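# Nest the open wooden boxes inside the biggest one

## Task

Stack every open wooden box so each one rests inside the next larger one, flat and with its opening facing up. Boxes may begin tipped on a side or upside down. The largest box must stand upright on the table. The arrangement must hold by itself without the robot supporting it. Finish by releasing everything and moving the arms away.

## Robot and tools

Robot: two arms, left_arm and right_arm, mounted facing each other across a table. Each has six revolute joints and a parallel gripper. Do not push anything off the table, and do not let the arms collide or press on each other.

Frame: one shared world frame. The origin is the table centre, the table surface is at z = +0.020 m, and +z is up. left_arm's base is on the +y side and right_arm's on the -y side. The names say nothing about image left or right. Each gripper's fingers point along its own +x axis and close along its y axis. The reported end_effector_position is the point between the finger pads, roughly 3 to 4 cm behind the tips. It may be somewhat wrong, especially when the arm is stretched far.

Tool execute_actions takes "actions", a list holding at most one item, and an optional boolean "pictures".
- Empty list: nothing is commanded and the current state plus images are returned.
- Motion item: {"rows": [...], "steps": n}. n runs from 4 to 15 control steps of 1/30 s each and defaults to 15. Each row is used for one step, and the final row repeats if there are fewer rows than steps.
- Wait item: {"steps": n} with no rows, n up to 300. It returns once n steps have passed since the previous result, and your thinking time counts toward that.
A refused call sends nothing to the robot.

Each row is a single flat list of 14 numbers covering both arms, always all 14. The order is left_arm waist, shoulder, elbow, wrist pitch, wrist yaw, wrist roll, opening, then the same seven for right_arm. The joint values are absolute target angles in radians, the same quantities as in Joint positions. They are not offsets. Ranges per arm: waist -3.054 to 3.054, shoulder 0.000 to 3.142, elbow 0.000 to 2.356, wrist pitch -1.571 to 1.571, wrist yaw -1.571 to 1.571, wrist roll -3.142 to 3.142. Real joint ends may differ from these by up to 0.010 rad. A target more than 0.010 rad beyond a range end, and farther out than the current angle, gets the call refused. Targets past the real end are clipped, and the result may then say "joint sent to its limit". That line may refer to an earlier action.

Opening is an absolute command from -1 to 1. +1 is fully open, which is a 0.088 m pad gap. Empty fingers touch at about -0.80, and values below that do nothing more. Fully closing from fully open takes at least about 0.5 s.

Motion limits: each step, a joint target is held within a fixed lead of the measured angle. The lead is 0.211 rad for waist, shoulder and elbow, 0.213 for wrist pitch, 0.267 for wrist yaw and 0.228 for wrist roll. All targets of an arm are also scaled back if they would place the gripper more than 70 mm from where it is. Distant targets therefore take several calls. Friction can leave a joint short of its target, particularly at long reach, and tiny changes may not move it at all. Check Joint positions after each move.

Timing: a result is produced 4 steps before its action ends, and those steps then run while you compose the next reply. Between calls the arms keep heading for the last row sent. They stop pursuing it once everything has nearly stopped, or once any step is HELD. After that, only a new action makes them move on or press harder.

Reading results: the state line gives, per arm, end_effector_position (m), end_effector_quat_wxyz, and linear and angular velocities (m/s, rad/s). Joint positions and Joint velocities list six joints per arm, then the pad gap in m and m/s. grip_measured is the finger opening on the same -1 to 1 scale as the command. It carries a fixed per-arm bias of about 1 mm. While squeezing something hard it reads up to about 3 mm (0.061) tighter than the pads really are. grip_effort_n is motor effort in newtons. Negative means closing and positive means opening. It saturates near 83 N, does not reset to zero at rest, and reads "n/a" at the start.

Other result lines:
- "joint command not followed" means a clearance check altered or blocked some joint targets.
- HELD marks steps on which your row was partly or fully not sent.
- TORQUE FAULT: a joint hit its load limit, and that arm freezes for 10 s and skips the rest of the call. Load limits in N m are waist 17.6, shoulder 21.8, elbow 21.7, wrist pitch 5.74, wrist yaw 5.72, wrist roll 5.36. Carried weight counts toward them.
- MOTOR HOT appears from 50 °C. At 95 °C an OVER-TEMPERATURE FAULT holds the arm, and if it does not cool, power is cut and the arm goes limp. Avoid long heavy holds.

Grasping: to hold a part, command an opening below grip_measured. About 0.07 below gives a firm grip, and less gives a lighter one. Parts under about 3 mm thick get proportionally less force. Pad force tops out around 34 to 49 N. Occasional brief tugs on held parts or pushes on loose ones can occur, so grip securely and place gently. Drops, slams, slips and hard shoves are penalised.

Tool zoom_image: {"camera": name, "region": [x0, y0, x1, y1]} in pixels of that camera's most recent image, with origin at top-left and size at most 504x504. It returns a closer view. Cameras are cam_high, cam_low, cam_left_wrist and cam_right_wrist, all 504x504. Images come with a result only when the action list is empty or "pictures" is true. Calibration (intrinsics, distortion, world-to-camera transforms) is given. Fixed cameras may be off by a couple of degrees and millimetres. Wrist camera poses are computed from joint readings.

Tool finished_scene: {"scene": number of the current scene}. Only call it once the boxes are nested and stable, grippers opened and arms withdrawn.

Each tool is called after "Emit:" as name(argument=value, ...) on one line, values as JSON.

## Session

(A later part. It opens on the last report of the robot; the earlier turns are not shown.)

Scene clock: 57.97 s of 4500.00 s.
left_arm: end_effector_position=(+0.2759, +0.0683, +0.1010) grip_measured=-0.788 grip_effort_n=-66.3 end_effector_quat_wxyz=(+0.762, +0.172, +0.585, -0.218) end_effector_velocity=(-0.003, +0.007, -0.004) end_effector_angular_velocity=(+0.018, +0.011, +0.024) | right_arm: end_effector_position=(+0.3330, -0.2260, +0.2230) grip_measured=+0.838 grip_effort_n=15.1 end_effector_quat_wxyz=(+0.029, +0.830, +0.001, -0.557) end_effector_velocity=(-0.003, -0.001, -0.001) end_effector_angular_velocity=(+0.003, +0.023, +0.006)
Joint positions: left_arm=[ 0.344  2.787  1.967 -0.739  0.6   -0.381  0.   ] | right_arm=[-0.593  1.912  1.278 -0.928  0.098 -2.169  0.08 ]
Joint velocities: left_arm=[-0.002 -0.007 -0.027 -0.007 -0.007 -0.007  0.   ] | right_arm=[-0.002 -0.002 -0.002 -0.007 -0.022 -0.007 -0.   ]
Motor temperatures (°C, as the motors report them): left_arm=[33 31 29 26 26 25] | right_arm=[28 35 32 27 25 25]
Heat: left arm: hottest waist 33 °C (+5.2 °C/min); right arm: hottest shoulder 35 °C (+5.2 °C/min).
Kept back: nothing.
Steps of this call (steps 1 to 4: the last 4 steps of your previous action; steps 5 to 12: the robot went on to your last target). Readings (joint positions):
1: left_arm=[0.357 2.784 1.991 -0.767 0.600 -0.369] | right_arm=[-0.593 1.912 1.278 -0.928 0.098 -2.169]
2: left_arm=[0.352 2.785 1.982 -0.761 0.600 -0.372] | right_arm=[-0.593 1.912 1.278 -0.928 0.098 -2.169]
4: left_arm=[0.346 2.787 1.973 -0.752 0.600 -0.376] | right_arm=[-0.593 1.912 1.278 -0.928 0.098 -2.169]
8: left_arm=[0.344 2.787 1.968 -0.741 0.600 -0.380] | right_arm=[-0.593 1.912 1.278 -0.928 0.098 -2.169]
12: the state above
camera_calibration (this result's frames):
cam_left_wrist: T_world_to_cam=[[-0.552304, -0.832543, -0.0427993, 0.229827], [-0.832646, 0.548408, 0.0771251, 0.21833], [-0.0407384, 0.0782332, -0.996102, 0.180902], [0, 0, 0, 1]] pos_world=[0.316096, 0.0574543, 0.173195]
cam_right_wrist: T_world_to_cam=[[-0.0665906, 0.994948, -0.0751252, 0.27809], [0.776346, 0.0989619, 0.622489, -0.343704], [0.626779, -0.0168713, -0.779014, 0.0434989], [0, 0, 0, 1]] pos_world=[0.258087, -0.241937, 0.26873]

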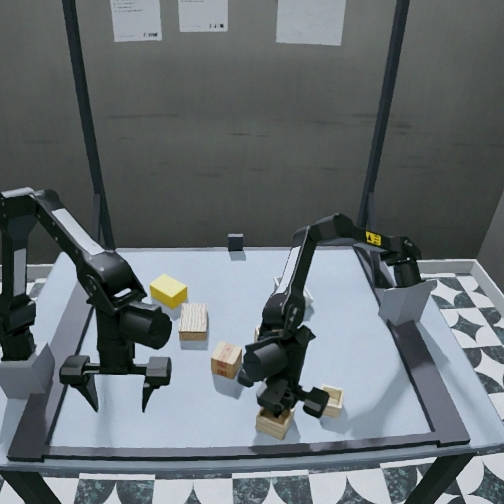

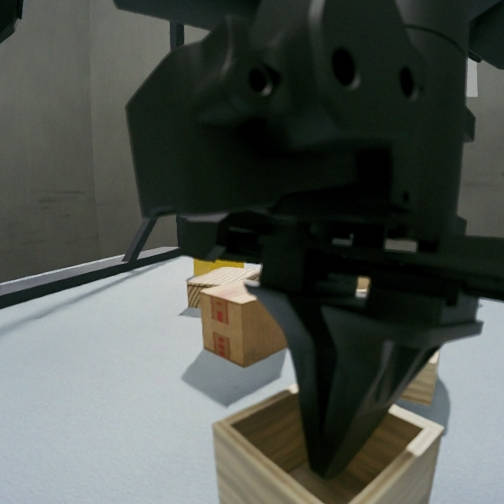

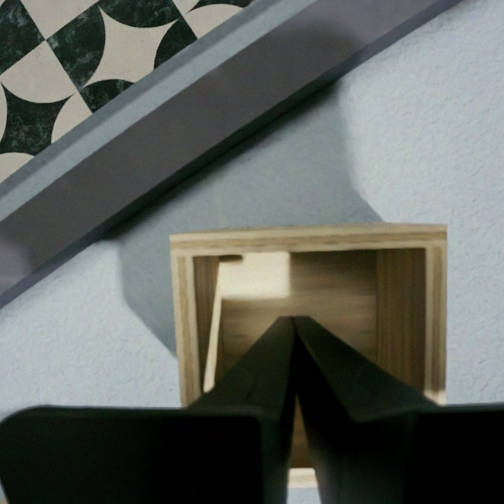

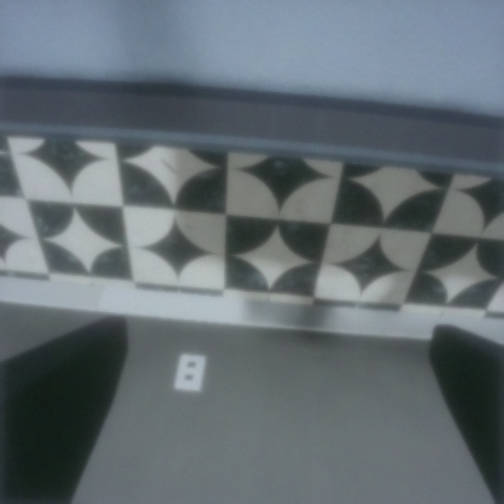

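Emit:
execute_actions(actions=[{"rows":[[0.33,2.795,1.925,-0.69,0.603,-0.405,-0.8,-0.593,1.912,1.278,-0.928,0.098,-2.169,0.84]],"steps":15}])

Emit:
execute_actions(actions=[{"rows":[[0.33,2.795,1.925,-0.69,0.603,-0.405,-0.5,-0.593,1.912,1.278,-0.928,0.098,-2.169,0.84],[0.33,2.795,1.925,-0.69,0.603,-0.405,-0.5,-0.593,1.912,1.278,-0.928,0.098,-2.169,0.84],[0.33,2.795,1.925,-0.69,0.603,-0.405,-0.5,-0.593,1.912,1.278,-0.928,0.098,-2.169,0.84],[0.33,2.795,1.925,-0.69,0.603,-0.405,-0.5,-0.593,1.912,1.278,-0.928,0.098,-2.169,0.84],[0.33,2.795,1.925,-0.69,0.603,-0.405,-0.5,-0.593,1.912,1.278,-0.928,0.098,-2.169,0.84],[0.33,2.795,1.925,-0.69,0.603,-0.405,-0.5,-0.593,1.912,1.278,-0.928,0.098,-2.169,0.84],[0.33,2.795,1.925,-0.69,0.603,-0.405,0.5,-0.593,1.912,1.278,-0.928,0.098,-2.169,0.84]],"steps":15}])

Emit:
execute_actions(actions=[{"steps":10}], pictures=true)

Scene clock: 59.50 s of 4500.00 s.
left_arm: end_effector_position=(+0.2737, +0.0692, +0.0896) grip_measured=-0.788 grip_effort_n=-66.3 end_effector_quat_wxyz=(+0.762, +0.172, +0.586, -0.218) end_effector_velocity=(-0.001, -0.002, -0.002) end_effector_angular_velocity=(-0.000, -0.005, +0.013) | right_arm: end_effector_position=(+0.3330, -0.2260, +0.2230) grip_measured=+0.838 grip_effort_n=14.7 end_effector_quat_wxyz=(+0.029, +0.830, +0.001, -0.557) end_effector_velocity=(+0.002, +0.000, +0.001) end_effector_angular_velocity=(+0.009, +0.003, +0.003)
Joint positions: left_arm=[ 0.328  2.787  1.932 -0.694  0.6   -0.4    0.   ] | right_arm=[-0.593  1.912  1.278 -0.928  0.098 -2.169  0.08 ]
Joint velocities: left_arm=[-0.007 -0.002 -0.002  0.007 -0.007 -0.022 -0.   ] | right_arm=[-0.007 -0.002 -0.002  0.007 -0.007 -0.007  0.   ]
Motor temperatures (°C, as the motors report them): left_arm=[33 31 29 26 26 25] | right_arm=[28 35 32 27 25 25]
Heat: left arm: hottest waist 33 °C (+5.0 °C/min); right arm: hottest shoulder 35 °C (+5.0 °C/min).
Steps of this call (steps 1 to 30: the robot went on to your last target; steps 31 to 35: nothing new was sent; steps 36 to 46: the first 11 steps of this action). Readings (joint positions):
36: left_arm=[0.344 2.787 1.962 -0.731 0.600 -0.384] | right_arm=[-0.593 1.912 1.278 -0.928 0.098 -2.169]
37: left_arm=[0.343 2.787 1.955 -0.720 0.600 -0.389] | right_arm=[-0.593 1.912 1.278 -0.928 0.098 -2.169]
39: left_arm=[0.339 2.787 1.946 -0.708 0.600 -0.394] | right_arm=[-0.593 1.912 1.278 -0.928 0.098 -2.169]
43: left_arm=[0.330 2.787 1.933 -0.699 0.600 -0.399] | right_arm=[-0.593 1.912 1.278 -0.928 0.098 -2.169]
46: the state above

Scene clock: 60.00 s of 4500.00 s.
left_arm: end_effector_position=(+0.2738, +0.0694, +0.0892) grip_measured=-0.161 grip_effort_n=83.0 end_effector_quat_wxyz=(+0.762, +0.172, +0.586, -0.217) end_effector_velocity=(-0.000, +0.003, -0.003) end_effector_angular_velocity=(+0.011, +0.002, +0.015) | right_arm: end_effector_position=(+0.3330, -0.2260, +0.2230) grip_measured=+0.838 grip_effort_n=14.7 end_effector_quat_wxyz=(+0.029, +0.830, +0.001, -0.557) end_effector_velocity=(+0.000, -0.003, +0.000) end_effector_angular_velocity=(-0.012, -0.002, +0.001)
Joint positions: left_arm=[ 0.328  2.787  1.93  -0.692  0.6   -0.402  0.031] | right_arm=[-0.593  1.912  1.278 -0.928  0.098 -2.169  0.08 ]
Joint velocities: left_arm=[-0.002  0.002 -0.002 -0.007 -0.007 -0.007 -0.114] | right_arm=[-0.002 -0.002 -0.002 -0.007  0.007 -0.007 -0.   ]
Motor temperatures (°C, as the motors report them): left_arm=[34 31 29 26 26 25] | right_arm=[28 35 32 27 25 25]
Heat: left arm: hottest waist 34 °C (+6.0 °C/min); right arm: hottest shoulder 35 °C (+5.0 °C/min).
Steps of this call (steps 1 to 4: the last 4 steps of your previous action; steps 5 to 15: the first 11 steps of this action). Readings (joint positions):
5: left_arm=[0.328 2.787 1.931 -0.693 0.600 -0.402] | right_arm=[-0.593 1.912 1.278 -0.928 0.098 -2.169]
6: left_arm=[0.328 2.787 1.931 -0.693 0.600 -0.402] | right_arm=[-0.593 1.912 1.278 -0.928 0.098 -2.169]
8: left_arm=[0.328 2.787 1.931 -0.692 0.600 -0.402] | right_arm=[-0.593 1.912 1.278 -0.928 0.098 -2.169]
12: left_arm=[0.328 2.787 1.931 -0.692 0.600 -0.402] | right_arm=[-0.593 1.912 1.278 -0.928 0.098 -2.169]
15: the state above

Scene clock: 60.33 s of 4500.00 s.
left_arm: end_effector_position=(+0.2737, +0.0693, +0.0891) grip_measured=-0.179 grip_effort_n=83.0 end_effector_quat_wxyz=(+0.762, +0.172, +0.586, -0.217) end_effector_velocity=(+0.000, +0.001, -0.001) end_effector_angular_velocity=(-0.001, -0.004, +0.020) | right_arm: end_effector_position=(+0.3330, -0.2260, +0.2230) grip_measured=+0.838 grip_effort_n=15.6 end_effector_quat_wxyz=(+0.029, +0.830, +0.001, -0.557) end_effector_velocity=(-0.004, +0.001, -0.002) end_effector_angular_velocity=(+0.001, +0.023, +0.011)
Joint positions: left_arm=[ 0.328  2.787  1.93  -0.691  0.6   -0.403  0.03 ] | right_arm=[-0.593  1.912  1.278 -0.928  0.098 -2.169  0.08 ]
Joint velocities: left_arm=[-0.002 -0.002 -0.007  0.007 -0.007 -0.022  0.   ] | right_arm=[ 0.002  0.002  0.002 -0.007 -0.022 -0.007 -0.   ]
Motor temperatures (°C, as the motors report them): left_arm=[34 31 29 26 26 25] | right_arm=[28 35 32 27 25 25]
Heat: left arm: hottest waist 34 °C (+6.1 °C/min); right arm: hottest shoulder 35 °C (+5.1 °C/min).
Kept back: nothing.
Steps of this call (steps 1 to 4: the last 4 steps of your previous action; steps 5 to 10: the robot went on to your last target). Readings (joint positions):
1: left_arm=[0.328 2.787 1.930 -0.692 0.600 -0.402] | right_arm=[-0.593 1.912 1.278 -0.928 0.098 -2.169]
2: left_arm=[0.328 2.787 1.930 -0.692 0.600 -0.402] | right_arm=[-0.593 1.912 1.278 -0.928 0.098 -2.169]
4: left_arm=[0.328 2.787 1.930 -0.691 0.600 -0.403] | right_arm=[-0.593 1.912 1.278 -0.928 0.098 -2.169]
8: left_arm=[0.328 2.787 1.930 -0.691 0.600 -0.403] | right_arm=[-0.593 1.912 1.278 -0.928 0.098 -2.169]
10: the state above
camera_calibration (this result's frames):
cam_left_wrist: T_world_to_cam=[[-0.551041, -0.833415, -0.0421016, 0.228624], [-0.833411, 0.547085, 0.0782572, 0.217007], [-0.0421876, 0.0782109, -0.996044, 0.169336], [0, 0, 0, 1]] pos_world=[0.313981, 0.0585738, 0.161309]
cam_right_wrist: T_world_to_cam=[[-0.0665906, 0.994948, -0.0751252, 0.27809], [0.776346, 0.0989619, 0.622489, -0.343704], [0.626779, -0.0168713, -0.779014, 0.0434989], [0, 0, 0, 1]] pos_world=[0.258087, -0.241937, 0.26873]

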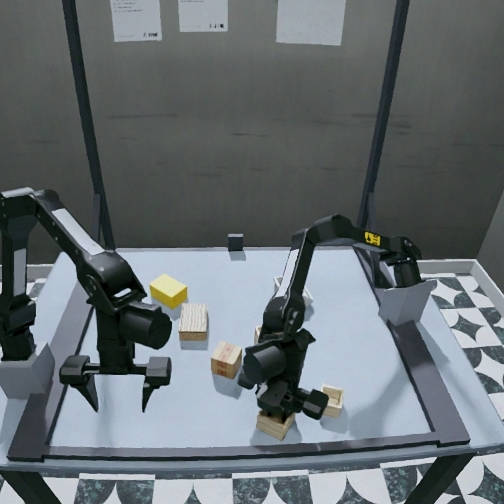

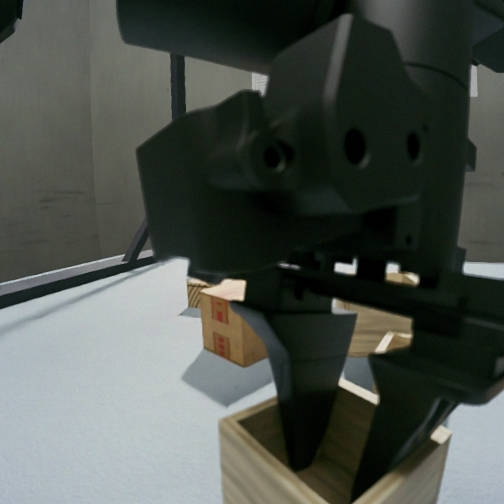

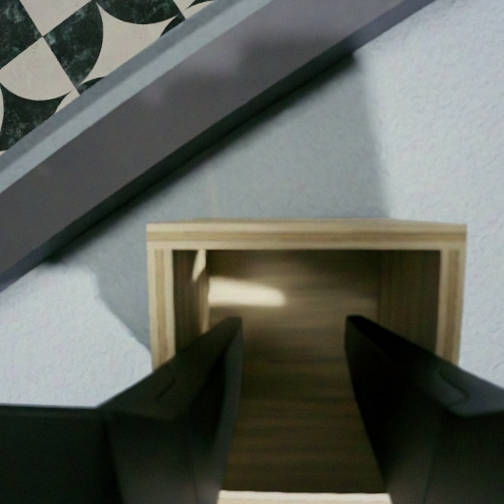

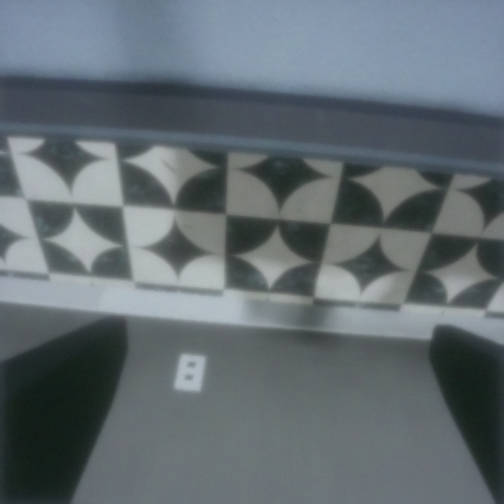

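Emit:
execute_actions(actions=[{"rows":[[0.348,2.79,1.96,-0.735,0.603,-0.385,0.3,-0.593,1.912,1.278,-0.928,0.098,-2.169,0.84],[0.348,2.79,1.96,-0.735,0.603,-0.385,0.3,-0.593,1.912,1.278,-0.928,0.098,-2.169,0.84],[0.348,2.79,1.96,-0.735,0.603,-0.385,0.3,-0.593,1.912,1.278,-0.928,0.098,-2.169,0.84],[0.348,2.79,1.96,-0.735,0.603,-0.385,0.3,-0.593,1.912,1.278,-0.928,0.098,-2.169,0.84],[0.38,2.79,2.03,-0.825,0.603,-0.345,0.3,-0.593,1.912,1.278,-0.928,0.098,-2.169,0.84],[0.38,2.79,2.03,-0.825,0.603,-0.345,0.3,-0.593,1.912,1.278,-0.928,0.098,-2.169,0.84],[0.38,2.79,2.03,-0.825,0.603,-0.345,0.3,-0.593,1.912,1.278,-0.928,0.098,-2.169,0.84],[0.414,2.78,2.1,-0.914,0.603,-0.307,0.3,-0.593,1.912,1.278,-0.928,0.098,-2.169,0.84]],"steps":15}])

Emit:
execute_actions(actions=[{"rows":[[0.38,2.45,1.75,-0.85,0.6,-0.38,0.3,-0.593,1.912,1.278,-0.928,0.098,-2.169,0.84]],"steps":15}])

Emit:
execute_actions(actions=[{"rows":[[0.3,2.1,1.4,-0.8,0.6,-0.46,0.3,-0.593,1.912,1.278,-0.928,0.098,-2.169,0.84]],"steps":15}])

Emit:
execute_actions(actions=[{"rows":[[0.229,1.9,1.178,-0.751,0.597,-0.53,0.3,-0.593,1.912,1.278,-0.928,0.098,-2.169,0.84]],"steps":15}])

Emit:
execute_actions(actions=[{"steps":15}], pictures=true)

Scene clock: 62.50 s of 4500.00 s.
left_arm: end_effector_position=(+0.2783, +0.0700, +0.1268) grip_measured=-0.179 grip_effort_n=83.0 end_effector_quat_wxyz=(+0.759, +0.173, +0.590, -0.214) end_effector_velocity=(+0.079, -0.013, +0.194) end_effector_angular_velocity=(-0.220, -0.179, -0.022) | right_arm: end_effector_position=(+0.3330, -0.2260, +0.2230) grip_measured=+0.838 grip_effort_n=15.1 end_effector_quat_wxyz=(+0.029, +0.830, +0.001, -0.557) end_effector_velocity=(-0.004, -0.002, -0.001) end_effector_angular_velocity=(+0.003, +0.023, +0.006)
Joint positions: left_arm=[ 0.382  2.789  2.05  -0.86   0.6   -0.332  0.03 ] | right_arm=[-0.593  1.912  1.278 -0.928  0.098 -2.169  0.08 ]
Joint velocities: left_arm=[ 0.315 -0.002  0.442 -0.315 -0.007  0.183 -0.   ] | right_arm=[-0.002 -0.007 -0.007 -0.007 -0.022 -0.007 -0.   ]
Motor temperatures (°C, as the motors report them): left_arm=[34 31 29 26 26 25] | right_arm=[28 35 32 27 25 25]
Heat: left arm: hottest waist 34 °C (+6.1 °C/min); right arm: hottest shoulder 35 °C (+5.0 °C/min).
Steps of this call (steps 1 to 15: the robot went on to your last target; steps 16 to 54: nothing new was sent; steps 55 to 65: the first 11 steps of this action). Readings (joint positions):
55: left_arm=[0.328 2.787 1.931 -0.694 0.600 -0.402] | right_arm=[-0.593 1.912 1.278 -0.928 0.098 -2.169]
56: left_arm=[0.329 2.787 1.934 -0.703 0.600 -0.400] | right_arm=[-0.593 1.912 1.278 -0.928 0.098 -2.169]
58: left_arm=[0.332 2.787 1.939 -0.718 0.600 -0.395] | right_arm=[-0.593 1.912 1.278 -0.928 0.098 -2.169]
62: left_arm=[0.352 2.789 1.992 -0.796 0.600 -0.361] | right_arm=[-0.593 1.912 1.278 -0.928 0.098 -2.169]
65: the state above

Scene clock: 63.00 s of 4500.00 s.
left_arm: end_effector_position=(+0.2096, +0.0667, +0.1781) grip_measured=-0.179 grip_effort_n=83.0 end_effector_quat_wxyz=(+0.768, +0.165, +0.577, -0.222) end_effector_velocity=(-0.071, -0.034, +0.098) end_effector_angular_velocity=(-0.132, -0.123, -0.110) | right_arm: end_effector_position=(+0.3330, -0.2260, +0.2230) grip_measured=+0.838 grip_effort_n=14.7 end_effector_quat_wxyz=(+0.029, +0.830, +0.001, -0.557) end_effector_velocity=(-0.006, -0.006, -0.002) end_effector_angular_velocity=(-0.016, +0.038, -0.014)
Joint positions: left_arm=[ 0.371  2.478  1.786 -0.853  0.6   -0.373  0.03 ] | right_arm=[-0.593  1.912  1.278 -0.928  0.098 -2.169  0.08 ]
Joint velocities: left_arm=[ 0.012 -0.359 -0.144  0.007  0.007 -0.022 -0.   ] | right_arm=[-0.002 -0.002 -0.002 -0.037 -0.022  0.007 -0.   ]
Motor temperatures (°C, as the motors report them): left_arm=[34 32 29 26 26 25] | right_arm=[28 35 32 27 25 25]
Heat: left arm: hottest waist 34 °C (+6.0 °C/min); right arm: hottest shoulder 35 °C (+5.0 °C/min).
Steps of this call (steps 1 to 4: the last 4 steps of your previous action; steps 5 to 15: the first 11 steps of this action). Readings (joint positions):
5: left_arm=[0.414 2.771 2.065 -0.881 0.600 -0.321] | right_arm=[-0.593 1.912 1.278 -0.928 0.098 -2.169]
6: left_arm=[0.413 2.741 2.017 -0.874 0.599 -0.334] | right_arm=[-0.593 1.912 1.278 -0.928 0.098 -2.169]
8: left_arm=[0.402 2.671 1.920 -0.875 0.599 -0.353] | right_arm=[-0.593 1.912 1.278 -0.928 0.098 -2.169]
12: left_arm=[0.376 2.535 1.807 -0.861 0.599 -0.368] | right_arm=[-0.593 1.912 1.278 -0.928 0.098 -2.169]
15: the state above

Scene clock: 63.50 s of 4500.00 s.
left_arm: end_effector_position=(+0.1165, +0.0855, +0.1873) grip_measured=-0.179 grip_effort_n=83.0 end_effector_quat_wxyz=(+0.765, +0.170, +0.578, -0.226) end_effector_velocity=(-0.060, +0.009, +0.070) end_effector_angular_velocity=(-0.114, -0.099, -0.009) | right_arm: end_effector_position=(+0.3330, -0.2260, +0.2230) grip_measured=+0.838 grip_effort_n=15.1 end_effector_quat_wxyz=(+0.029, +0.830, +0.001, -0.557) end_effector_velocity=(+0.001, -0.001, -0.001) end_effector_angular_velocity=(-0.001, +0.006, +0.015)
Joint positions: left_arm=[ 0.291  2.133  1.439 -0.803  0.601 -0.452  0.03 ] | right_arm=[-0.593  1.912  1.278 -0.928  0.098 -2.169  0.08 ]
Joint velocities: left_arm=[ 0.032 -0.349 -0.183 -0.007 -0.022 -0.066 -0.   ] | right_arm=[-0.007 -0.002 -0.007  0.007 -0.007 -0.022 -0.   ]
Motor temperatures (°C, as the motors report them): left_arm=[34 32 29 26 26 25] | right_arm=[28 35 32 27 25 25]
Heat: left arm: hottest waist 34 °C (+6.1 °C/min); right arm: hottest shoulder 35 °C (+5.0 °C/min).
Steps of this call (steps 1 to 4: the last 4 steps of your previous action; steps 5 to 15: the first 11 steps of this action). Readings (joint positions):
5: left_arm=[0.373 2.448 1.746 -0.835 0.600 -0.386] | right_arm=[-0.593 1.912 1.278 -0.928 0.098 -2.169]
6: left_arm=[0.367 2.420 1.699 -0.823 0.596 -0.403] | right_arm=[-0.593 1.912 1.278 -0.928 0.098 -2.169]
8: left_arm=[0.344 2.346 1.599 -0.827 0.596 -0.427] | right_arm=[-0.593 1.912 1.278 -0.928 0.098 -2.169]
12: left_arm=[0.296 2.194 1.467 -0.813 0.600 -0.447] | right_arm=[-0.593 1.912 1.278 -0.928 0.098 -2.169]
15: the state above

Scene clock: 64.00 s of 4500.00 s.
left_arm: end_effector_position=(+0.0619, +0.1154, +0.1763) grip_measured=-0.179 grip_effort_n=83.0 end_effector_quat_wxyz=(+0.761, +0.172, +0.585, -0.220) end_effector_velocity=(-0.007, +0.038, -0.021) end_effector_angular_velocity=(+0.057, +0.046, +0.101) | right_arm: end_effector_position=(+0.3330, -0.2260, +0.2230) grip_measured=+0.838 grip_effort_n=15.1 end_effector_quat_wxyz=(+0.029, +0.830, +0.001, -0.557) end_effector_velocity=(-0.000, +0.001, -0.003) end_effector_angular_velocity=(-0.007, +0.008, +0.023)
Joint positions: left_arm=[ 0.226  1.919  1.198 -0.756  0.597 -0.523  0.03 ] | right_arm=[-0.593  1.912  1.278 -0.928  0.098 -2.169  0.08 ]
Joint velocities: left_arm=[-0.002 -0.037 -0.129 -0.007 -0.007 -0.037  0.   ] | right_arm=[ 0.002  0.007 -0.002  0.007 -0.007 -0.022 -0.   ]
Motor temperatures (°C, as the motors report them): left_arm=[34 32 29 26 26 25] | right_arm=[28 35 32 27 25 25]
Heat: left arm: hottest waist 34 °C (+6.0 °C/min); right arm: hottest shoulder 35 °C (+5.0 °C/min).
Steps of this call (steps 1 to 4: the last 4 steps of your previous action; steps 5 to 15: the first 11 steps of this action). Readings (joint positions):
5: left_arm=[0.294 2.103 1.397 -0.787 0.600 -0.465] | right_arm=[-0.593 1.912 1.278 -0.928 0.098 -2.169]
6: left_arm=[0.288 2.074 1.352 -0.769 0.596 -0.479] | right_arm=[-0.593 1.912 1.278 -0.928 0.098 -2.169]
8: left_arm=[0.264 2.004 1.269 -0.783 0.596 -0.501] | right_arm=[-0.593 1.912 1.278 -0.928 0.098 -2.169]
12: left_arm=[0.227 1.933 1.215 -0.759 0.597 -0.518] | right_arm=[-0.593 1.912 1.278 -0.928 0.098 -2.169]
15: the state above

Scene clock: 64.50 s of 4500.00 s.
left_arm: end_effector_position=(+0.0612, +0.1190, +0.1744) grip_measured=-0.179 grip_effort_n=83.0 end_effector_quat_wxyz=(+0.761, +0.170, +0.588, -0.216) end_effector_velocity=(+0.001, +0.006, -0.003) end_effector_angular_velocity=(+0.020, -0.010, +0.021) | right_arm: end_effector_position=(+0.3330, -0.2260, +0.2230) grip_measured=+0.838 grip_effort_n=15.1 end_effector_quat_wxyz=(+0.029, +0.830, +0.001, -0.557) end_effector_velocity=(-0.001, +0.003, +0.001) end_effector_angular_velocity=(+0.013, +0.013, +0.025)
Joint positions: left_arm=[ 0.226  1.913  1.183 -0.753  0.597 -0.527  0.03 ] | right_arm=[-0.593  1.912  1.278 -0.928  0.098 -2.169  0.08 ]
Joint velocities: left_arm=[-0.002 -0.002 -0.012 -0.007 -0.022 -0.007 -0.   ] | right_arm=[-0.002 -0.002  0.002  0.007 -0.022 -0.022 -0.   ]
Motor temperatures (°C, as the motors report them): left_arm=[34 32 29 26 26 25] | right_arm=[28 35 32 27 25 25]
Heat: left arm: hottest waist 34 °C (+6.1 °C/min); right arm: hottest shoulder 35 °C (+4.0 °C/min).
Kept back: nothing.
Steps of this call (steps 1 to 4: the last 4 steps of your previous action; steps 5 to 15: the robot went on to your last target). Readings (joint positions):
1: left_arm=[0.226 1.918 1.194 -0.756 0.597 -0.524] | right_arm=[-0.593 1.912 1.278 -0.928 0.098 -2.169]
2: left_arm=[0.226 1.918 1.191 -0.755 0.597 -0.525] | right_arm=[-0.593 1.912 1.278 -0.928 0.098 -2.169]
4: left_arm=[0.226 1.918 1.186 -0.755 0.597 -0.526] | right_arm=[-0.593 1.912 1.278 -0.928 0.098 -2.169]
8: left_arm=[0.226 1.916 1.184 -0.754 0.597 -0.527] | right_arm=[-0.593 1.912 1.278 -0.928 0.098 -2.169]
15: the state above
camera_calibration (this result's frames):
cam_left_wrist: T_world_to_cam=[[-0.548005, -0.835502, -0.040342, 0.156267], [-0.835153, 0.543791, 0.0825261, 0.00575361], [-0.047013, 0.0789165, -0.995772, 0.241572], [0, 0, 0, 1]] pos_world=[0.101797, 0.108368, 0.24638]
cam_right_wrist: T_world_to_cam=[[-0.0665906, 0.994948, -0.0751252, 0.27809], [0.776346, 0.0989619, 0.622489, -0.343704], [0.626779, -0.0168713, -0.779014, 0.0434989], [0, 0, 0, 1]] pos_world=[0.258087, -0.241937, 0.26873]

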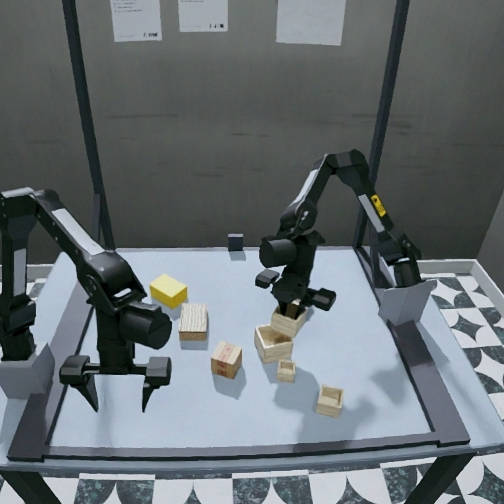

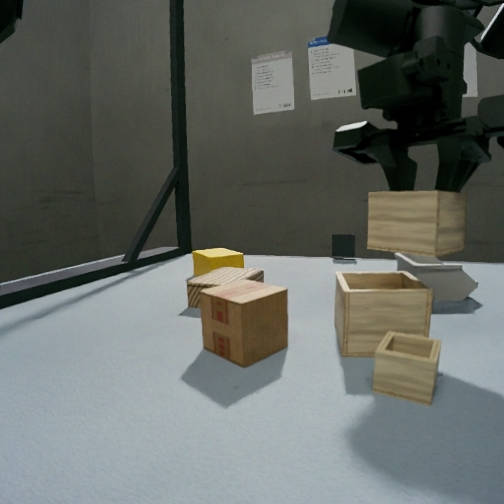

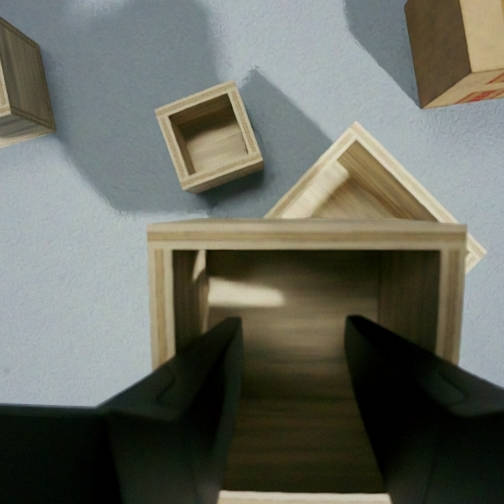

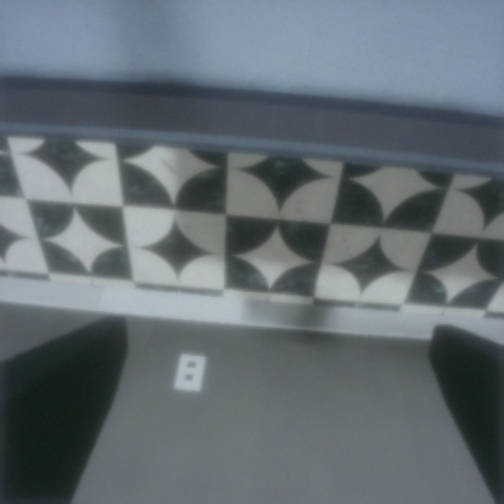

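Emit:
execute_actions(actions=[{"rows":[[0.27,2.005,1.26,-0.726,0.808,0.3,0.3,-0.593,1.912,1.278,-0.928,0.098,-2.169,0.84]],"steps":15}])

Emit:
execute_actions(actions=[{"steps":20}], pictures=true)

Scene clock: 65.50 s of 4500.00 s.
left_arm: end_effector_position=(+0.0616, +0.0953, +0.1774) grip_measured=-0.179 grip_effort_n=83.0 end_effector_quat_wxyz=(+0.666, +0.294, +0.540, -0.422) end_effector_velocity=(-0.006, -0.011, -0.000) end_effector_angular_velocity=(+0.047, -0.268, -1.414) | right_arm: end_effector_position=(+0.3330, -0.2260, +0.2230) grip_measured=+0.838 grip_effort_n=14.7 end_effector_quat_wxyz=(+0.029, +0.830, +0.001, -0.557) end_effector_velocity=(+0.001, +0.002, +0.002) end_effector_angular_velocity=(+0.017, -0.000, -0.005)
Joint positions: left_arm=[ 0.263  1.992  1.246 -0.729  0.792 -0.013  0.03 ] | right_arm=[-0.593  1.912  1.278 -0.928  0.098 -2.169  0.08 ]
Joint velocities: left_arm=[ 0.002  0.032  0.032 -0.007  0.095  1.443  0.   ] | right_arm=[-0.002 -0.002  0.002  0.007 -0.007  0.007 -0.   ]
Motor temperatures (°C, as the motors report them): left_arm=[34 32 29 26 26 25] | right_arm=[28 35 32 27 25 25]
Heat: left arm: hottest waist 34 °C (+6.2 °C/min); right arm: hottest shoulder 35 °C (+4.1 °C/min).
Steps of this call (steps 1 to 15: the robot went on to your last target; steps 16 to 19: nothing new was sent; steps 20 to 30: the first 11 steps of this action). Readings (joint positions):
20: left_arm=[0.228 1.918 1.187 -0.753 0.615 -0.503] | right_arm=[-0.593 1.912 1.278 -0.928 0.098 -2.169]
21: left_arm=[0.234 1.931 1.197 -0.751 0.667 -0.451] | right_arm=[-0.593 1.912 1.278 -0.928 0.098 -2.169]
23: left_arm=[0.246 1.959 1.223 -0.733 0.725 -0.354] | right_arm=[-0.593 1.912 1.278 -0.928 0.098 -2.169]
27: left_arm=[0.261 1.985 1.241 -0.731 0.777 -0.159] | right_arm=[-0.593 1.912 1.278 -0.928 0.098 -2.169]
30: the state above

Scene clock: 66.17 s of 4500.00 s.
left_arm: end_effector_position=(+0.0610, +0.0935, +0.1775) grip_measured=-0.179 grip_effort_n=83.0 end_effector_quat_wxyz=(+0.611, +0.390, +0.469, -0.504) end_effector_velocity=(-0.001, +0.006, -0.001) end_effector_angular_velocity=(+0.018, +0.005, +0.014) | right_arm: end_effector_position=(+0.3330, -0.2260, +0.2230) grip_measured=+0.838 grip_effort_n=15.1 end_effector_quat_wxyz=(+0.029, +0.830, +0.001, -0.557) end_effector_velocity=(-0.001, -0.002, -0.000) end_effector_angular_velocity=(-0.004, +0.010, +0.004)
Joint positions: left_arm=[ 0.263  1.996  1.251 -0.728  0.804  0.295  0.03 ] | right_arm=[-0.593  1.912  1.278 -0.928  0.098 -2.169  0.08 ]
Joint velocities: left_arm=[ 0.002 -0.002 -0.007 -0.022 -0.007  0.007  0.   ] | right_arm=[-0.002 -0.002 -0.002 -0.007 -0.007 -0.007 -0.   ]
Motor temperatures (°C, as the motors report them): left_arm=[34 32 29 26 26 25] | right_arm=[28 35 32 27 25 25]
Heat: left arm: hottest waist 34 °C (+6.1 °C/min); right arm: hottest shoulder 35 °C (+4.1 °C/min).
Kept back: nothing.
Steps of this call (steps 1 to 4: the last 4 steps of your previous action; steps 5 to 20: the robot went on to your last target). Readings (joint positions):
1: left_arm=[0.263 1.993 1.247 -0.729 0.795 0.035] | right_arm=[-0.593 1.912 1.278 -0.928 0.098 -2.169]
2: left_arm=[0.263 1.994 1.248 -0.729 0.797 0.084] | right_arm=[-0.593 1.912 1.278 -0.928 0.098 -2.169]
4: left_arm=[0.263 1.995 1.249 -0.728 0.800 0.171] | right_arm=[-0.593 1.912 1.278 -0.928 0.098 -2.169]
8: left_arm=[0.263 1.995 1.250 -0.728 0.802 0.255] | right_arm=[-0.593 1.912 1.278 -0.928 0.098 -2.169]
20: the state above
camera_calibration (this result's frames):
cam_left_wrist: T_world_to_cam=[[-0.985577, -0.164801, -0.0384476, 0.0986116], [-0.167365, 0.982852, 0.0774053, -0.061624], [0.0250317, 0.0827236, -0.996258, 0.242062], [0, 0, 0, 1]] pos_world=[0.0808163, 0.0567943, 0.249718]
cam_right_wrist: T_world_to_cam=[[-0.0665906, 0.994948, -0.0751252, 0.27809], [0.776346, 0.0989619, 0.622489, -0.343704], [0.626779, -0.0168713, -0.779014, 0.0434989], [0, 0, 0, 1]] pos_world=[0.258087, -0.241937, 0.26873]

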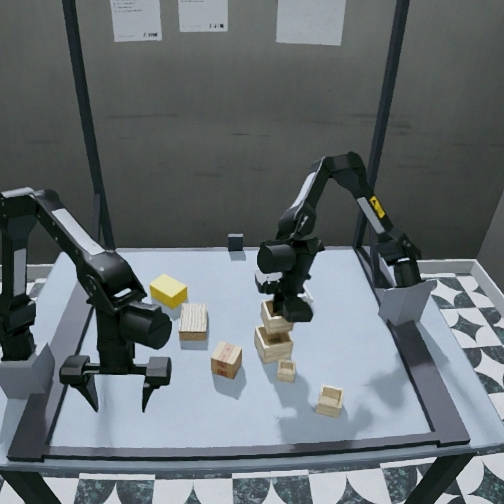

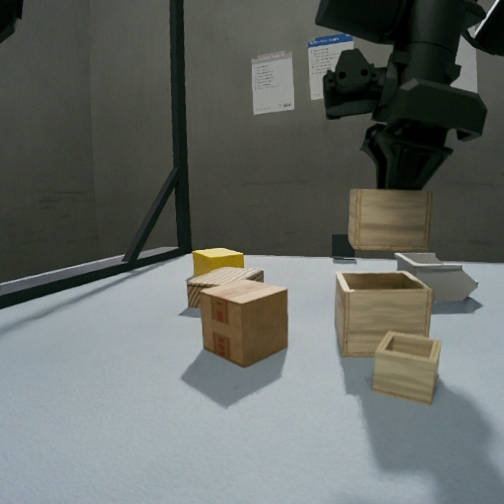

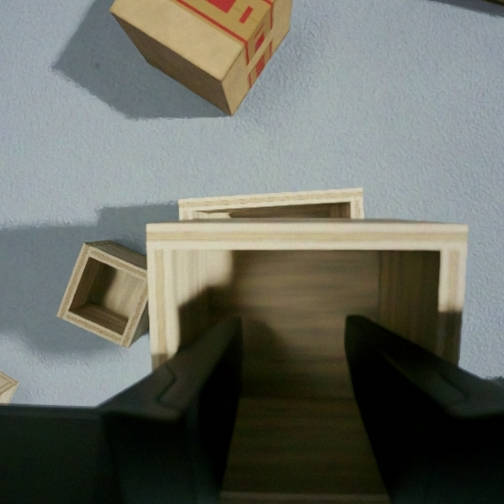

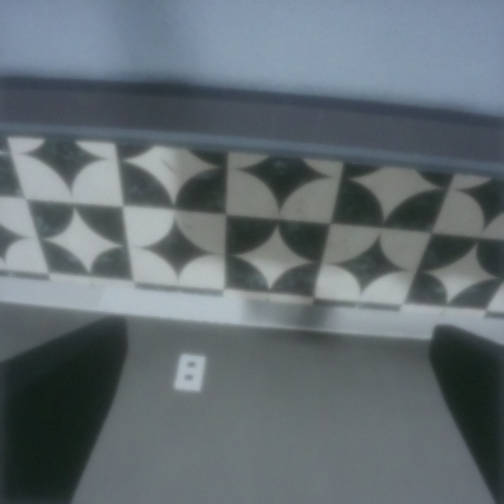

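Emit:
execute_actions(actions=[{"rows":[[0.238,2.04,1.245,-0.655,0.803,0.215,0.3,-0.593,1.912,1.278,-0.928,0.098,-2.169,0.84]],"steps":15}])

Emit:
execute_actions(actions=[{"steps":12}], pictures=true)

Scene clock: 67.13 s of 4500.00 s.
left_arm: end_effector_position=(+0.0654, +0.0862, +0.1638) grip_measured=-0.179 grip_effort_n=83.0 end_effector_quat_wxyz=(+0.617, +0.379, +0.477, -0.498) end_effector_velocity=(+0.000, -0.004, +0.000) end_effector_angular_velocity=(-0.024, +0.009, +0.039) | right_arm: end_effector_position=(+0.3330, -0.2260, +0.2230) grip_measured=+0.838 grip_effort_n=15.1 end_effector_quat_wxyz=(+0.029, +0.830, +0.001, -0.557) end_effector_velocity=(-0.005, -0.007, -0.002) end_effector_angular_velocity=(-0.020, +0.038, -0.005)
Joint positions: left_arm=[ 0.237  2.031  1.249 -0.661  0.804  0.223  0.03 ] | right_arm=[-0.593  1.912  1.278 -0.928  0.098 -2.169  0.08 ]
Joint velocities: left_arm=[-0.002 -0.002 -0.007  0.037  0.007 -0.066 -0.   ] | right_arm=[-0.007 -0.002 -0.002 -0.037 -0.022 -0.007 -0.   ]
Motor temperatures (°C, as the motors report them): left_arm=[34 32 29 26 26 25] | right_arm=[28 35 32 27 25 25]
Heat: left arm: hottest waist 34 °C (+6.1 °C/min); right arm: hottest shoulder 35 °C (+4.1 °C/min).
Steps of this call (steps 1 to 15: the robot went on to your last target; steps 16 to 18: nothing new was sent; steps 19 to 29: the first 11 steps of this action). Readings (joint positions):
19: left_arm=[0.263 1.999 1.251 -0.723 0.804 0.290] | right_arm=[-0.593 1.912 1.278 -0.928 0.098 -2.169]
20: left_arm=[0.260 2.004 1.251 -0.705 0.804 0.273] | right_arm=[-0.593 1.912 1.278 -0.928 0.098 -2.169]
22: left_arm=[0.251 2.015 1.251 -0.682 0.804 0.250] | right_arm=[-0.593 1.912 1.278 -0.928 0.098 -2.169]
26: left_arm=[0.238 2.030 1.249 -0.667 0.804 0.229] | right_arm=[-0.593 1.912 1.278 -0.928 0.098 -2.169]
29: the state above

Scene clock: 67.53 s of 4500.00 s.
left_arm: end_effector_position=(+0.0657, +0.0857, +0.1638) grip_measured=-0.179 grip_effort_n=83.0 end_effector_quat_wxyz=(+0.618, +0.378, +0.476, -0.498) end_effector_velocity=(-0.001, +0.000, +0.000) end_effector_angular_velocity=(+0.005, +0.001, +0.023) | right_arm: end_effector_position=(+0.3330, -0.2260, +0.2230) grip_measured=+0.838 grip_effort_n=15.1 end_effector_quat_wxyz=(+0.029, +0.830, +0.001, -0.557) end_effector_velocity=(+0.000, -0.003, +0.000) end_effector_angular_velocity=(-0.006, -0.003, -0.012)
Joint positions: left_arm=[ 0.237  2.031  1.249 -0.657  0.804  0.218  0.03 ] | right_arm=[-0.593  1.912  1.278 -0.928  0.098 -2.169  0.08 ]
Joint velocities: left_arm=[-0.002 -0.002  0.002 -0.007 -0.007 -0.022 -0.   ] | right_arm=[-0.002 -0.002 -0.002 -0.007  0.007  0.007 -0.   ]
Motor temperatures (°C, as the motors report them): left_arm=[34 32 29 26 26 25] | right_arm=[28 35 32 27 25 25]
Heat: left arm: hottest waist 34 °C (+6.0 °C/min); right arm: hottest shoulder 35 °C (+4.0 °C/min).
Kept back: nothing.
Steps of this call (steps 1 to 4: the last 4 steps of your previous action; steps 5 to 12: the robot went on to your last target). Readings (joint positions):
1: left_arm=[0.237 2.031 1.249 -0.660 0.804 0.222] | right_arm=[-0.593 1.912 1.278 -0.928 0.098 -2.169]
2: left_arm=[0.237 2.031 1.249 -0.659 0.804 0.221] | right_arm=[-0.593 1.912 1.278 -0.928 0.098 -2.169]
4: left_arm=[0.237 2.031 1.249 -0.659 0.804 0.220] | right_arm=[-0.593 1.912 1.278 -0.928 0.098 -2.169]
8: left_arm=[0.237 2.031 1.249 -0.658 0.804 0.219] | right_arm=[-0.593 1.912 1.278 -0.928 0.098 -2.169]
12: the state above
camera_calibration (this result's frames):
cam_left_wrist: T_world_to_cam=[[-0.980034, -0.196829, -0.0281227, 0.102142], [-0.19838, 0.977482, 0.0719309, -0.0486992], [0.0133314, 0.0760738, -0.997013, 0.230399], [0, 0, 0, 1]] pos_world=[0.0873698, 0.0501797, 0.236087]
cam_right_wrist: T_world_to_cam=[[-0.0665906, 0.994948, -0.0751252, 0.27809], [0.776346, 0.0989619, 0.622489, -0.343704], [0.626779, -0.0168713, -0.779014, 0.0434989], [0, 0, 0, 1]] pos_world=[0.258087, -0.241937, 0.26873]

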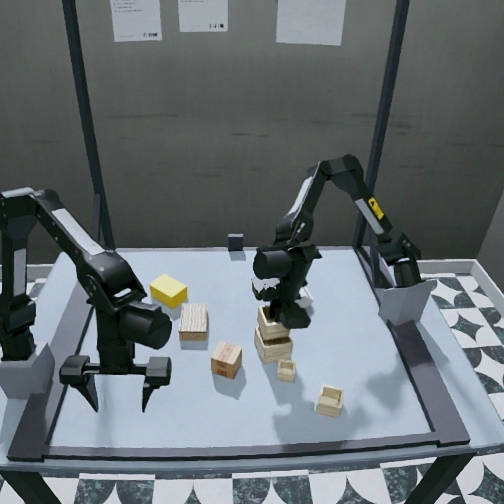

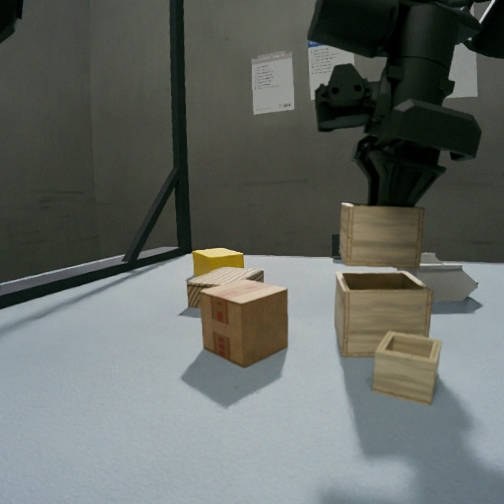

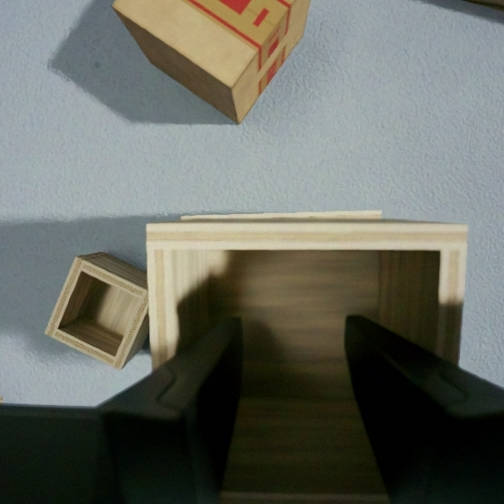

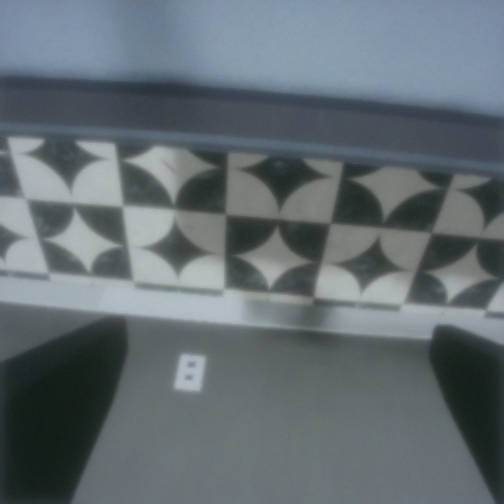

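Emit:
execute_actions(actions=[{"rows":[[0.22,2.06,1.235,-0.61,0.802,0.185,0.3,-0.593,1.912,1.278,-0.928,0.098,-2.169,0.84],[0.22,2.06,1.235,-0.61,0.802,0.185,0.3,-0.593,1.912,1.278,-0.928,0.098,-2.169,0.84],[0.22,2.06,1.235,-0.61,0.802,0.185,0.3,-0.593,1.912,1.278,-0.928,0.098,-2.169,0.84],[0.22,2.06,1.235,-0.61,0.802,0.185,0.3,-0.593,1.912,1.278,-0.928,0.098,-2.169,0.84],[0.22,2.06,1.235,-0.61,0.802,0.185,0.3,-0.593,1.912,1.278,-0.928,0.098,-2.169,0.84],[0.22,2.06,1.235,-0.61,0.802,0.185,0.3,-0.593,1.912,1.278,-0.928,0.098,-2.169,0.84],[0.2,2.08,1.222,-0.561,0.80,0.15,0.3,-0.593,1.912,1.278,-0.928,0.098,-2.169,0.84]],"steps":15}])

Emit:
execute_actions(actions=[{"steps":12}], pictures=true)

Scene clock: 68.17 s of 4500.00 s.
left_arm: end_effector_position=(+0.0683, +0.0820, +0.1455) grip_measured=-0.179 grip_effort_n=83.0 end_effector_quat_wxyz=(+0.619, +0.373, +0.482, -0.496) end_effector_velocity=(-0.006, +0.010, -0.056) end_effector_angular_velocity=(+0.084, +0.059, +0.050) | right_arm: end_effector_position=(+0.3330, -0.2260, +0.2230) grip_measured=+0.838 grip_effort_n=15.6 end_effector_quat_wxyz=(+0.029, +0.830, +0.001, -0.557) end_effector_velocity=(-0.001, -0.002, -0.000) end_effector_angular_velocity=(-0.004, +0.010, +0.004)
Joint positions: left_arm=[ 0.205  2.065  1.231 -0.58   0.804  0.165  0.03 ] | right_arm=[-0.593  1.912  1.278 -0.928  0.098 -2.169  0.08 ]
Joint velocities: left_arm=[-0.095  0.076 -0.061  0.095 -0.007 -0.095  0.   ] | right_arm=[-0.002 -0.002 -0.002 -0.007 -0.007 -0.007 -0.   ]
Motor temperatures (°C, as the motors report them): left_arm=[34 32 29 26 26 25] | right_arm=[28 35 32 27 25 25]
Heat: left arm: hottest waist 34 °C (+6.1 °C/min); right arm: hottest shoulder 35 °C (+4.1 °C/min).
Steps of this call (steps 1 to 8: the robot went on to your last target; steps 9 to 19: the first 11 steps of this action). Readings (joint positions):
9: left_arm=[0.236 2.033 1.248 -0.653 0.804 0.214] | right_arm=[-0.593 1.912 1.278 -0.928 0.098 -2.169]
10: left_arm=[0.234 2.035 1.247 -0.642 0.804 0.208] | right_arm=[-0.593 1.912 1.278 -0.928 0.098 -2.169]
12: left_arm=[0.228 2.042 1.245 -0.628 0.804 0.200] | right_arm=[-0.593 1.912 1.278 -0.928 0.098 -2.169]
16: left_arm=[0.216 2.054 1.236 -0.602 0.804 0.180] | right_arm=[-0.593 1.912 1.278 -0.928 0.098 -2.169]
19: the state above

Scene clock: 68.57 s of 4500.00 s.
left_arm: end_effector_position=(+0.0691, +0.0808, +0.1436) grip_measured=-0.179 grip_effort_n=83.0 end_effector_quat_wxyz=(+0.620, +0.372, +0.481, -0.496) end_effector_velocity=(-0.001, +0.000, +0.000) end_effector_angular_velocity=(+0.005, -0.003, +0.009) | right_arm: end_effector_position=(+0.3330, -0.2260, +0.2230) grip_measured=+0.838 grip_effort_n=14.7 end_effector_quat_wxyz=(+0.029, +0.830, +0.001, -0.557) end_effector_velocity=(-0.000, -0.003, +0.000) end_effector_angular_velocity=(+0.003, +0.010, -0.014)
Joint positions: left_arm=[ 0.201  2.068  1.228 -0.564  0.803  0.153  0.03 ] | right_arm=[-0.593  1.912  1.278 -0.928  0.098 -2.169  0.08 ]
Joint velocities: left_arm=[-0.002 -0.002  0.002 -0.007 -0.007 -0.007 -0.   ] | right_arm=[-0.007 -0.002 -0.002 -0.007 -0.007  0.007 -0.   ]
Motor temperatures (°C, as the motors report them): left_arm=[34 32 29 26 26 25] | right_arm=[28 35 32 27 25 25]
Heat: left arm: hottest waist 34 °C (+6.0 °C/min); right arm: hottest shoulder 35 °C (+4.0 °C/min).
Kept back: nothing.
Steps of this call (steps 1 to 4: the last 4 steps of your previous action; steps 5 to 12: the robot went on to your last target). Readings (joint positions):
1: left_arm=[0.202 2.067 1.230 -0.577 0.804 0.162] | right_arm=[-0.593 1.912 1.278 -0.928 0.098 -2.169]
2: left_arm=[0.202 2.068 1.229 -0.574 0.803 0.160] | right_arm=[-0.593 1.912 1.278 -0.928 0.098 -2.169]
4: left_arm=[0.202 2.068 1.228 -0.568 0.803 0.157] | right_arm=[-0.593 1.912 1.278 -0.928 0.098 -2.169]
8: left_arm=[0.201 2.068 1.228 -0.565 0.803 0.155] | right_arm=[-0.593 1.912 1.278 -0.928 0.098 -2.169]
12: the state above
camera_calibration (this result's frames):
cam_left_wrist: T_world_to_cam=[[-0.97751, -0.21, -0.0193541, 0.103566], [-0.210856, 0.974871, 0.0718778, -0.0407804], [0.00377343, 0.0743422, -0.997226, 0.211351], [0, 0, 0, 1]] pos_world=[0.09184, 0.0457921, 0.2157]
cam_right_wrist: T_world_to_cam=[[-0.0665906, 0.994948, -0.0751252, 0.27809], [0.776346, 0.0989619, 0.622489, -0.343704], [0.626779, -0.0168713, -0.779014, 0.0434989], [0, 0, 0, 1]] pos_world=[0.258087, -0.241937, 0.26873]

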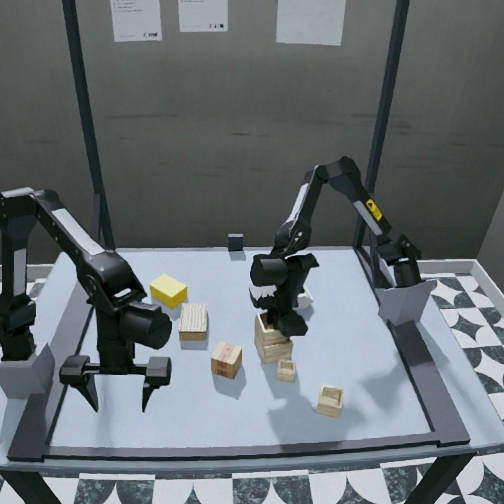

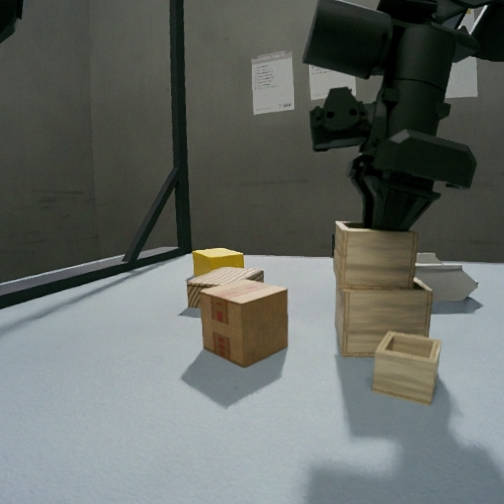

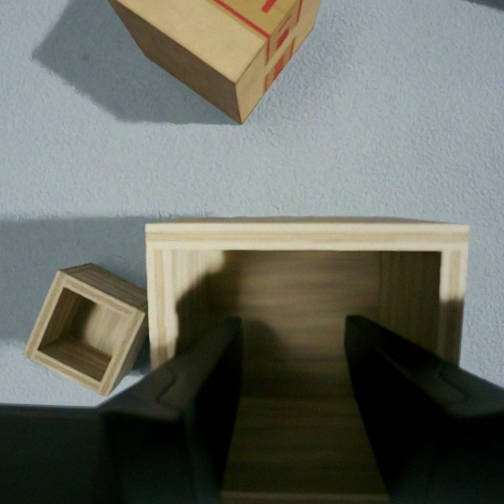

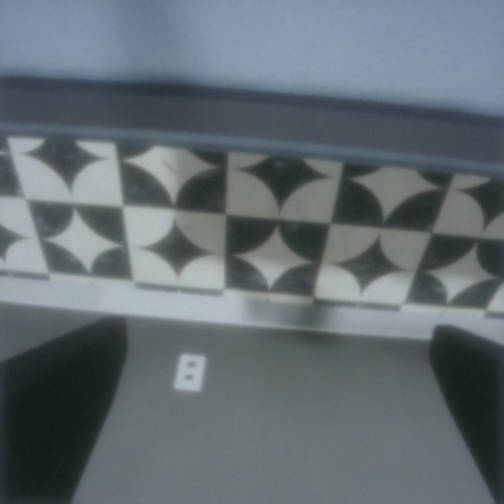

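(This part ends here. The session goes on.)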